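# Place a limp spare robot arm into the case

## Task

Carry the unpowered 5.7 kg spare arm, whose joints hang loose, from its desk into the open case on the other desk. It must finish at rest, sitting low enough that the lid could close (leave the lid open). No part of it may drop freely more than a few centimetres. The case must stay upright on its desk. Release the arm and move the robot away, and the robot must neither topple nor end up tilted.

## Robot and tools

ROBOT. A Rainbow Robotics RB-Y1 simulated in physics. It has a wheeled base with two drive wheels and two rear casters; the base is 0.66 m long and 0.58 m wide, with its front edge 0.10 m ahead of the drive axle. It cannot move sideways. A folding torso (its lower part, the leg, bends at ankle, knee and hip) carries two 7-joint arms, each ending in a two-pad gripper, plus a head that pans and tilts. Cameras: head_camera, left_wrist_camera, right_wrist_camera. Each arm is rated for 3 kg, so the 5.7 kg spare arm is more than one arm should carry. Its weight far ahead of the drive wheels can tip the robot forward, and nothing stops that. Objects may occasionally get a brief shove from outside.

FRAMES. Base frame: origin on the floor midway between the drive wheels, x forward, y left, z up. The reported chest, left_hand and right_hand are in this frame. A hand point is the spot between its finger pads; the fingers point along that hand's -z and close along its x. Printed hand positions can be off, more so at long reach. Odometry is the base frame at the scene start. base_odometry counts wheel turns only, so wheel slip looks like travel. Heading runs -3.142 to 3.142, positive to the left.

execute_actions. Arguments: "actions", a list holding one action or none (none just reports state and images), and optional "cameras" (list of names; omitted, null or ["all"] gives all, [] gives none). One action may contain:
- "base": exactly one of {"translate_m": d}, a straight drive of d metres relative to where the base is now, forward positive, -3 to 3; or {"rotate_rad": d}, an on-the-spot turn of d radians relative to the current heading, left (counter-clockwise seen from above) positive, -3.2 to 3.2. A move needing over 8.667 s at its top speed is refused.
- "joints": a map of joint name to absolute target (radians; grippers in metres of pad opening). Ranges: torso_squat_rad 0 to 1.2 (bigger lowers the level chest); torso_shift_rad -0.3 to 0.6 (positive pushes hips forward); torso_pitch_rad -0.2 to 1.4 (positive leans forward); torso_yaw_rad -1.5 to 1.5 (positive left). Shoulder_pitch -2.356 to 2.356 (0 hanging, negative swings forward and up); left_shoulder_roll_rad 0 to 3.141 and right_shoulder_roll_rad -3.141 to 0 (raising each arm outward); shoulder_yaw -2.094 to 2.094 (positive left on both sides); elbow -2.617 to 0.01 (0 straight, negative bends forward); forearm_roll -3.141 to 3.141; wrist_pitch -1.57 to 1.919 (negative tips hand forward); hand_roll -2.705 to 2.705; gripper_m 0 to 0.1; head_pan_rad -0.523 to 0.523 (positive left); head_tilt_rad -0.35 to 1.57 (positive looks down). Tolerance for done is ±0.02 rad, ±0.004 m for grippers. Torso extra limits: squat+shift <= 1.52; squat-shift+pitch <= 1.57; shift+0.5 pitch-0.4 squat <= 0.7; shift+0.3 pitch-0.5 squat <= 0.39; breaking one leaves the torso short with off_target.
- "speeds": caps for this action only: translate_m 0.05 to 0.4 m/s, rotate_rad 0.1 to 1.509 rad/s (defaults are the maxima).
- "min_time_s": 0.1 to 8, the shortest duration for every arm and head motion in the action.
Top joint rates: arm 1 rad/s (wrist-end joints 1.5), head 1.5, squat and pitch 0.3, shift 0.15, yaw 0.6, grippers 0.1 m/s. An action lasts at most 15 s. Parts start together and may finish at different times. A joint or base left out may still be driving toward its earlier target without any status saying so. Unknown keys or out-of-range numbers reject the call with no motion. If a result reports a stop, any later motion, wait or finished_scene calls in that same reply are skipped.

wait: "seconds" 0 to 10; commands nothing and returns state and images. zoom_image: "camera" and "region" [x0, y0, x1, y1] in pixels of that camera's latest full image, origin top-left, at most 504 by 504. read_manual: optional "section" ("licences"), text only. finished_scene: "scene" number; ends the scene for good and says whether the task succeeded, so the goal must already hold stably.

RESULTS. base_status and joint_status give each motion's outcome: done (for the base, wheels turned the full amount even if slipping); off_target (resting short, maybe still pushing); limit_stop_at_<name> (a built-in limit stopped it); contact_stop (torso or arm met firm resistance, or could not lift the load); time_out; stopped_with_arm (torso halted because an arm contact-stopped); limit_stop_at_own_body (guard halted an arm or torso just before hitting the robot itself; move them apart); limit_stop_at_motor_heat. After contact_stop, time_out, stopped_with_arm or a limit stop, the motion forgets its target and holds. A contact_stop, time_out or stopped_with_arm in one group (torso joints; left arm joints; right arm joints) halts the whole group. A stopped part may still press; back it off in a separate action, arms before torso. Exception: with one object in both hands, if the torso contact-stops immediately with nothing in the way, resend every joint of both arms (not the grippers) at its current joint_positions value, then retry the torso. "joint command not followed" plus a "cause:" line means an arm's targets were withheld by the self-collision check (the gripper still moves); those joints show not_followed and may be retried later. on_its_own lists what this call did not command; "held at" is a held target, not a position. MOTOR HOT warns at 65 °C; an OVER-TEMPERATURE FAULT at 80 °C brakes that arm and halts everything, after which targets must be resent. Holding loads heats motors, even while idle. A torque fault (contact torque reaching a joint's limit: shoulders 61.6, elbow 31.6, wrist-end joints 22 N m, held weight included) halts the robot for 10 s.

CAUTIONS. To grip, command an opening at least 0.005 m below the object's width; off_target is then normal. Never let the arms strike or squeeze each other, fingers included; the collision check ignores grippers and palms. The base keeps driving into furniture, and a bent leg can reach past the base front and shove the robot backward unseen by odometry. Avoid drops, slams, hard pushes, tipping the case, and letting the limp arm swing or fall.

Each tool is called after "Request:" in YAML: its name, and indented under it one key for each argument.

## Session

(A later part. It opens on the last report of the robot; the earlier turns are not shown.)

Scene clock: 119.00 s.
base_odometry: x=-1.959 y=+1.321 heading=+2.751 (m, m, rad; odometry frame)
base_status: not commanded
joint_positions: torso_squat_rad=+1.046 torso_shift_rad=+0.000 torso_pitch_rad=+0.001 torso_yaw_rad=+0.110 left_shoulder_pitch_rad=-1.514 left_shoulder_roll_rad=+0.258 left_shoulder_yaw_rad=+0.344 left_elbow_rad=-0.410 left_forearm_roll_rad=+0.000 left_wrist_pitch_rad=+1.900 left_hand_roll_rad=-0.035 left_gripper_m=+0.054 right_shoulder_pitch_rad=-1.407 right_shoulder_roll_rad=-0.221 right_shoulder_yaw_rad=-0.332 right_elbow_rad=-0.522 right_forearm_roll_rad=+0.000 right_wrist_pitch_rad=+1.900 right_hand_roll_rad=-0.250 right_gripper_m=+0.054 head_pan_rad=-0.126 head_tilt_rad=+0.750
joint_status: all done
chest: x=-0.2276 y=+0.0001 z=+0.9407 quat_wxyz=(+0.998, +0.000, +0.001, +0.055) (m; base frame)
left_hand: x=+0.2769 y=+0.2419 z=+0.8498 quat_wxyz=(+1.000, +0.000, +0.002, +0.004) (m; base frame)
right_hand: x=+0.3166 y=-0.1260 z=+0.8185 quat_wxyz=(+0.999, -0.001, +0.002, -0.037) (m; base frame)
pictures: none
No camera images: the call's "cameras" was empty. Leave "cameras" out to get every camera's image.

Request:
execute_actions:
  actions:
    - {"joints":{"torso_squat_rad":1.055}}
  cameras: []

Scene clock: 121.43 s.
base_odometry: x=-1.959 y=+1.321 heading=+2.751 (m, m, rad; odometry frame)
base_status: not commanded
joint_positions: torso_squat_rad=+1.055 torso_shift_rad=+0.000 torso_pitch_rad=-0.001 torso_yaw_rad=+0.110 left_shoulder_pitch_rad=-1.518 left_shoulder_roll_rad=+0.260 left_shoulder_yaw_rad=+0.344 left_elbow_rad=-0.411 left_forearm_roll_rad=+0.000 left_wrist_pitch_rad=+1.901 left_hand_roll_rad=-0.035 left_gripper_m=+0.054 right_shoulder_pitch_rad=-1.411 right_shoulder_roll_rad=-0.222 right_shoulder_yaw_rad=-0.332 right_elbow_rad=-0.524 right_forearm_roll_rad=+0.000 right_wrist_pitch_rad=+1.900 right_hand_roll_rad=-0.250 right_gripper_m=+0.054 head_pan_rad=-0.126 head_tilt_rad=+0.750
joint_status: all done
chest: x=-0.2285 y=+0.0000 z=+0.9351 quat_wxyz=(+0.998, +0.000, -0.001, +0.055) (m; base frame)
left_hand: x=+0.2769 y=+0.2420 z=+0.8478 quat_wxyz=(+1.000, +0.000, -0.001, +0.004) (m; base frame)
right_hand: x=+0.3169 y=-0.1259 z=+0.8167 quat_wxyz=(+0.999, +0.000, -0.001, -0.037) (m; base frame)
pictures: none
No camera images: the call's "cameras" was empty. Leave "cameras" out to get every camera's image.

Both unloaded. Release, rise, back away.

Request:
execute_actions:
  actions:
    - {"joints":{"left_gripper_m":0.085,"right_gripper_m":0.085}}
  cameras: []

Request:
execute_actions:
  actions:
    - {"joints":{"torso_squat_rad":0.75,"head_tilt_rad":0.9}}
  cameras: ["head_camera"]

Request:
execute_actions:
  actions:
    - {"base":{"translate_m":-0.55},"joints":{"torso_squat_rad":0.4,"head_tilt_rad":0.6}}
  cameras: ["head_camera"]

Scene clock: 125.60 s.
base_odometry: x=-1.959 y=+1.321 heading=+2.750 (m, m, rad; odometry frame)
base_status: not commanded
joint_positions: torso_squat_rad=+1.055 torso_shift_rad=+0.000 torso_pitch_rad=+0.000 torso_yaw_rad=+0.110 left_shoulder_pitch_rad=-1.517 left_shoulder_roll_rad=+0.259 left_shoulder_yaw_rad=+0.344 left_elbow_rad=-0.411 left_forearm_roll_rad=+0.000 left_wrist_pitch_rad=+1.900 left_hand_roll_rad=-0.035 left_gripper_m=+0.085 right_shoulder_pitch_rad=-1.410 right_shoulder_roll_rad=-0.222 right_shoulder_yaw_rad=-0.332 right_elbow_rad=-0.523 right_forearm_roll_rad=+0.000 right_wrist_pitch_rad=+1.900 right_hand_roll_rad=-0.250 right_gripper_m=+0.085 head_pan_rad=-0.126 head_tilt_rad=+0.750
joint_status: all done
chest: x=-0.2280 y=+0.0000 z=+0.9352 quat_wxyz=(+0.998, +0.000, +0.000, +0.055) (m; base frame)
left_hand: x=+0.2773 y=+0.2420 z=+0.8466 quat_wxyz=(+1.000, +0.000, +0.000, +0.004) (m; base frame)
right_hand: x=+0.3171 y=-0.1261 z=+0.8155 quat_wxyz=(+0.999, -0.001, +0.000, -0.037) (m; base frame)
pictures: none
No camera images: the call's "cameras" was empty. Leave "cameras" out to get every camera's image.

Scene clock: 127.40 s.
base_odometry: x=-1.959 y=+1.321 heading=+2.750 (m, m, rad; odometry frame)
base_status: not commanded
joint_positions: torso_squat_rad=+0.750 torso_shift_rad=+0.000 torso_pitch_rad=+0.000 torso_yaw_rad=+0.110 left_shoulder_pitch_rad=-1.516 left_shoulder_roll_rad=+0.259 left_shoulder_yaw_rad=+0.344 left_elbow_rad=-0.411 left_forearm_roll_rad=+0.000 left_wrist_pitch_rad=+1.900 left_hand_roll_rad=-0.035 left_gripper_m=+0.085 right_shoulder_pitch_rad=-1.410 right_shoulder_roll_rad=-0.222 right_shoulder_yaw_rad=-0.332 right_elbow_rad=-0.523 right_forearm_roll_rad=+0.000 right_wrist_pitch_rad=+1.900 right_hand_roll_rad=-0.250 right_gripper_m=+0.085 head_pan_rad=-0.126 head_tilt_rad=+0.900
joint_status: all done
chest: x=-0.2280 y=+0.0000 z=+1.1021 quat_wxyz=(+0.998, +0.000, +0.000, +0.055) (m; base frame)
left_hand: x=+0.2773 y=+0.2420 z=+1.0133 quat_wxyz=(+1.000, +0.000, +0.000, +0.004) (m; base frame)
right_hand: x=+0.3171 y=-0.1262 z=+0.9823 quat_wxyz=(+0.999, -0.001, +0.000, -0.037) (m; base frame)
pictures: head_camera
Images, in order (width x height): head_camera 896x504.

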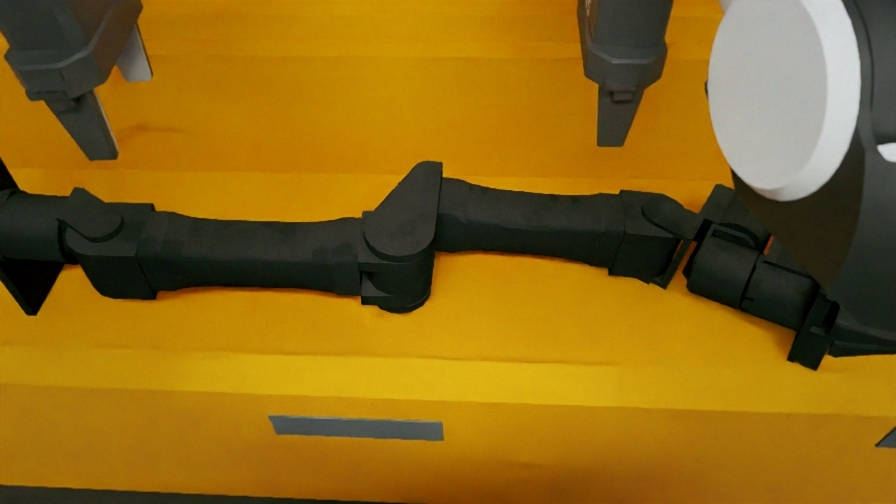

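Scene clock: 130.27 s.
base_odometry: x=-1.451 y=+1.111 heading=+2.749 (m, m, rad; odometry frame)
base_status: done
joint_positions: torso_squat_rad=+0.400 torso_shift_rad=+0.000 torso_pitch_rad=+0.000 torso_yaw_rad=+0.110 left_shoulder_pitch_rad=-1.516 left_shoulder_roll_rad=+0.259 left_shoulder_yaw_rad=+0.344 left_elbow_rad=-0.411 left_forearm_roll_rad=+0.000 left_wrist_pitch_rad=+1.900 left_hand_roll_rad=-0.035 left_gripper_m=+0.085 right_shoulder_pitch_rad=-1.410 right_shoulder_roll_rad=-0.222 right_shoulder_yaw_rad=-0.332 right_elbow_rad=-0.523 right_forearm_roll_rad=+0.000 right_wrist_pitch_rad=+1.900 right_hand_roll_rad=-0.250 right_gripper_m=+0.085 head_pan_rad=-0.126 head_tilt_rad=+0.600
joint_status: all done
chest: x=-0.2280 y=-0.0001 z=+1.2347 quat_wxyz=(+0.998, +0.000, +0.000, +0.055) (m; base frame)
left_hand: x=+0.2772 y=+0.2419 z=+1.1459 quat_wxyz=(+1.000, +0.000, +0.000, +0.004) (m; base frame)
right_hand: x=+0.3170 y=-0.1263 z=+1.1148 quat_wxyz=(+0.999, -0.001, +0.000, -0.037) (m; base frame)
pictures: head_camera
Images, in order (width x height): head_camera 896x504.

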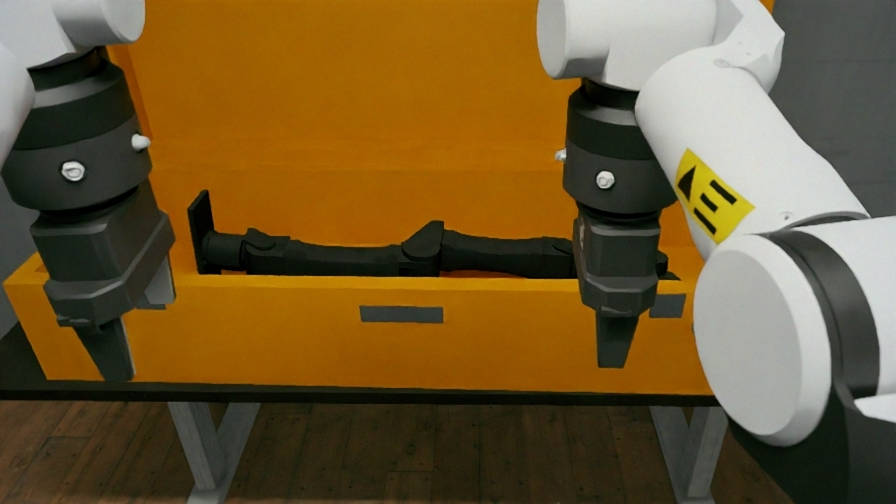

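Request:
finished_scene:
  scene: 2

The scene is finished: the task was done.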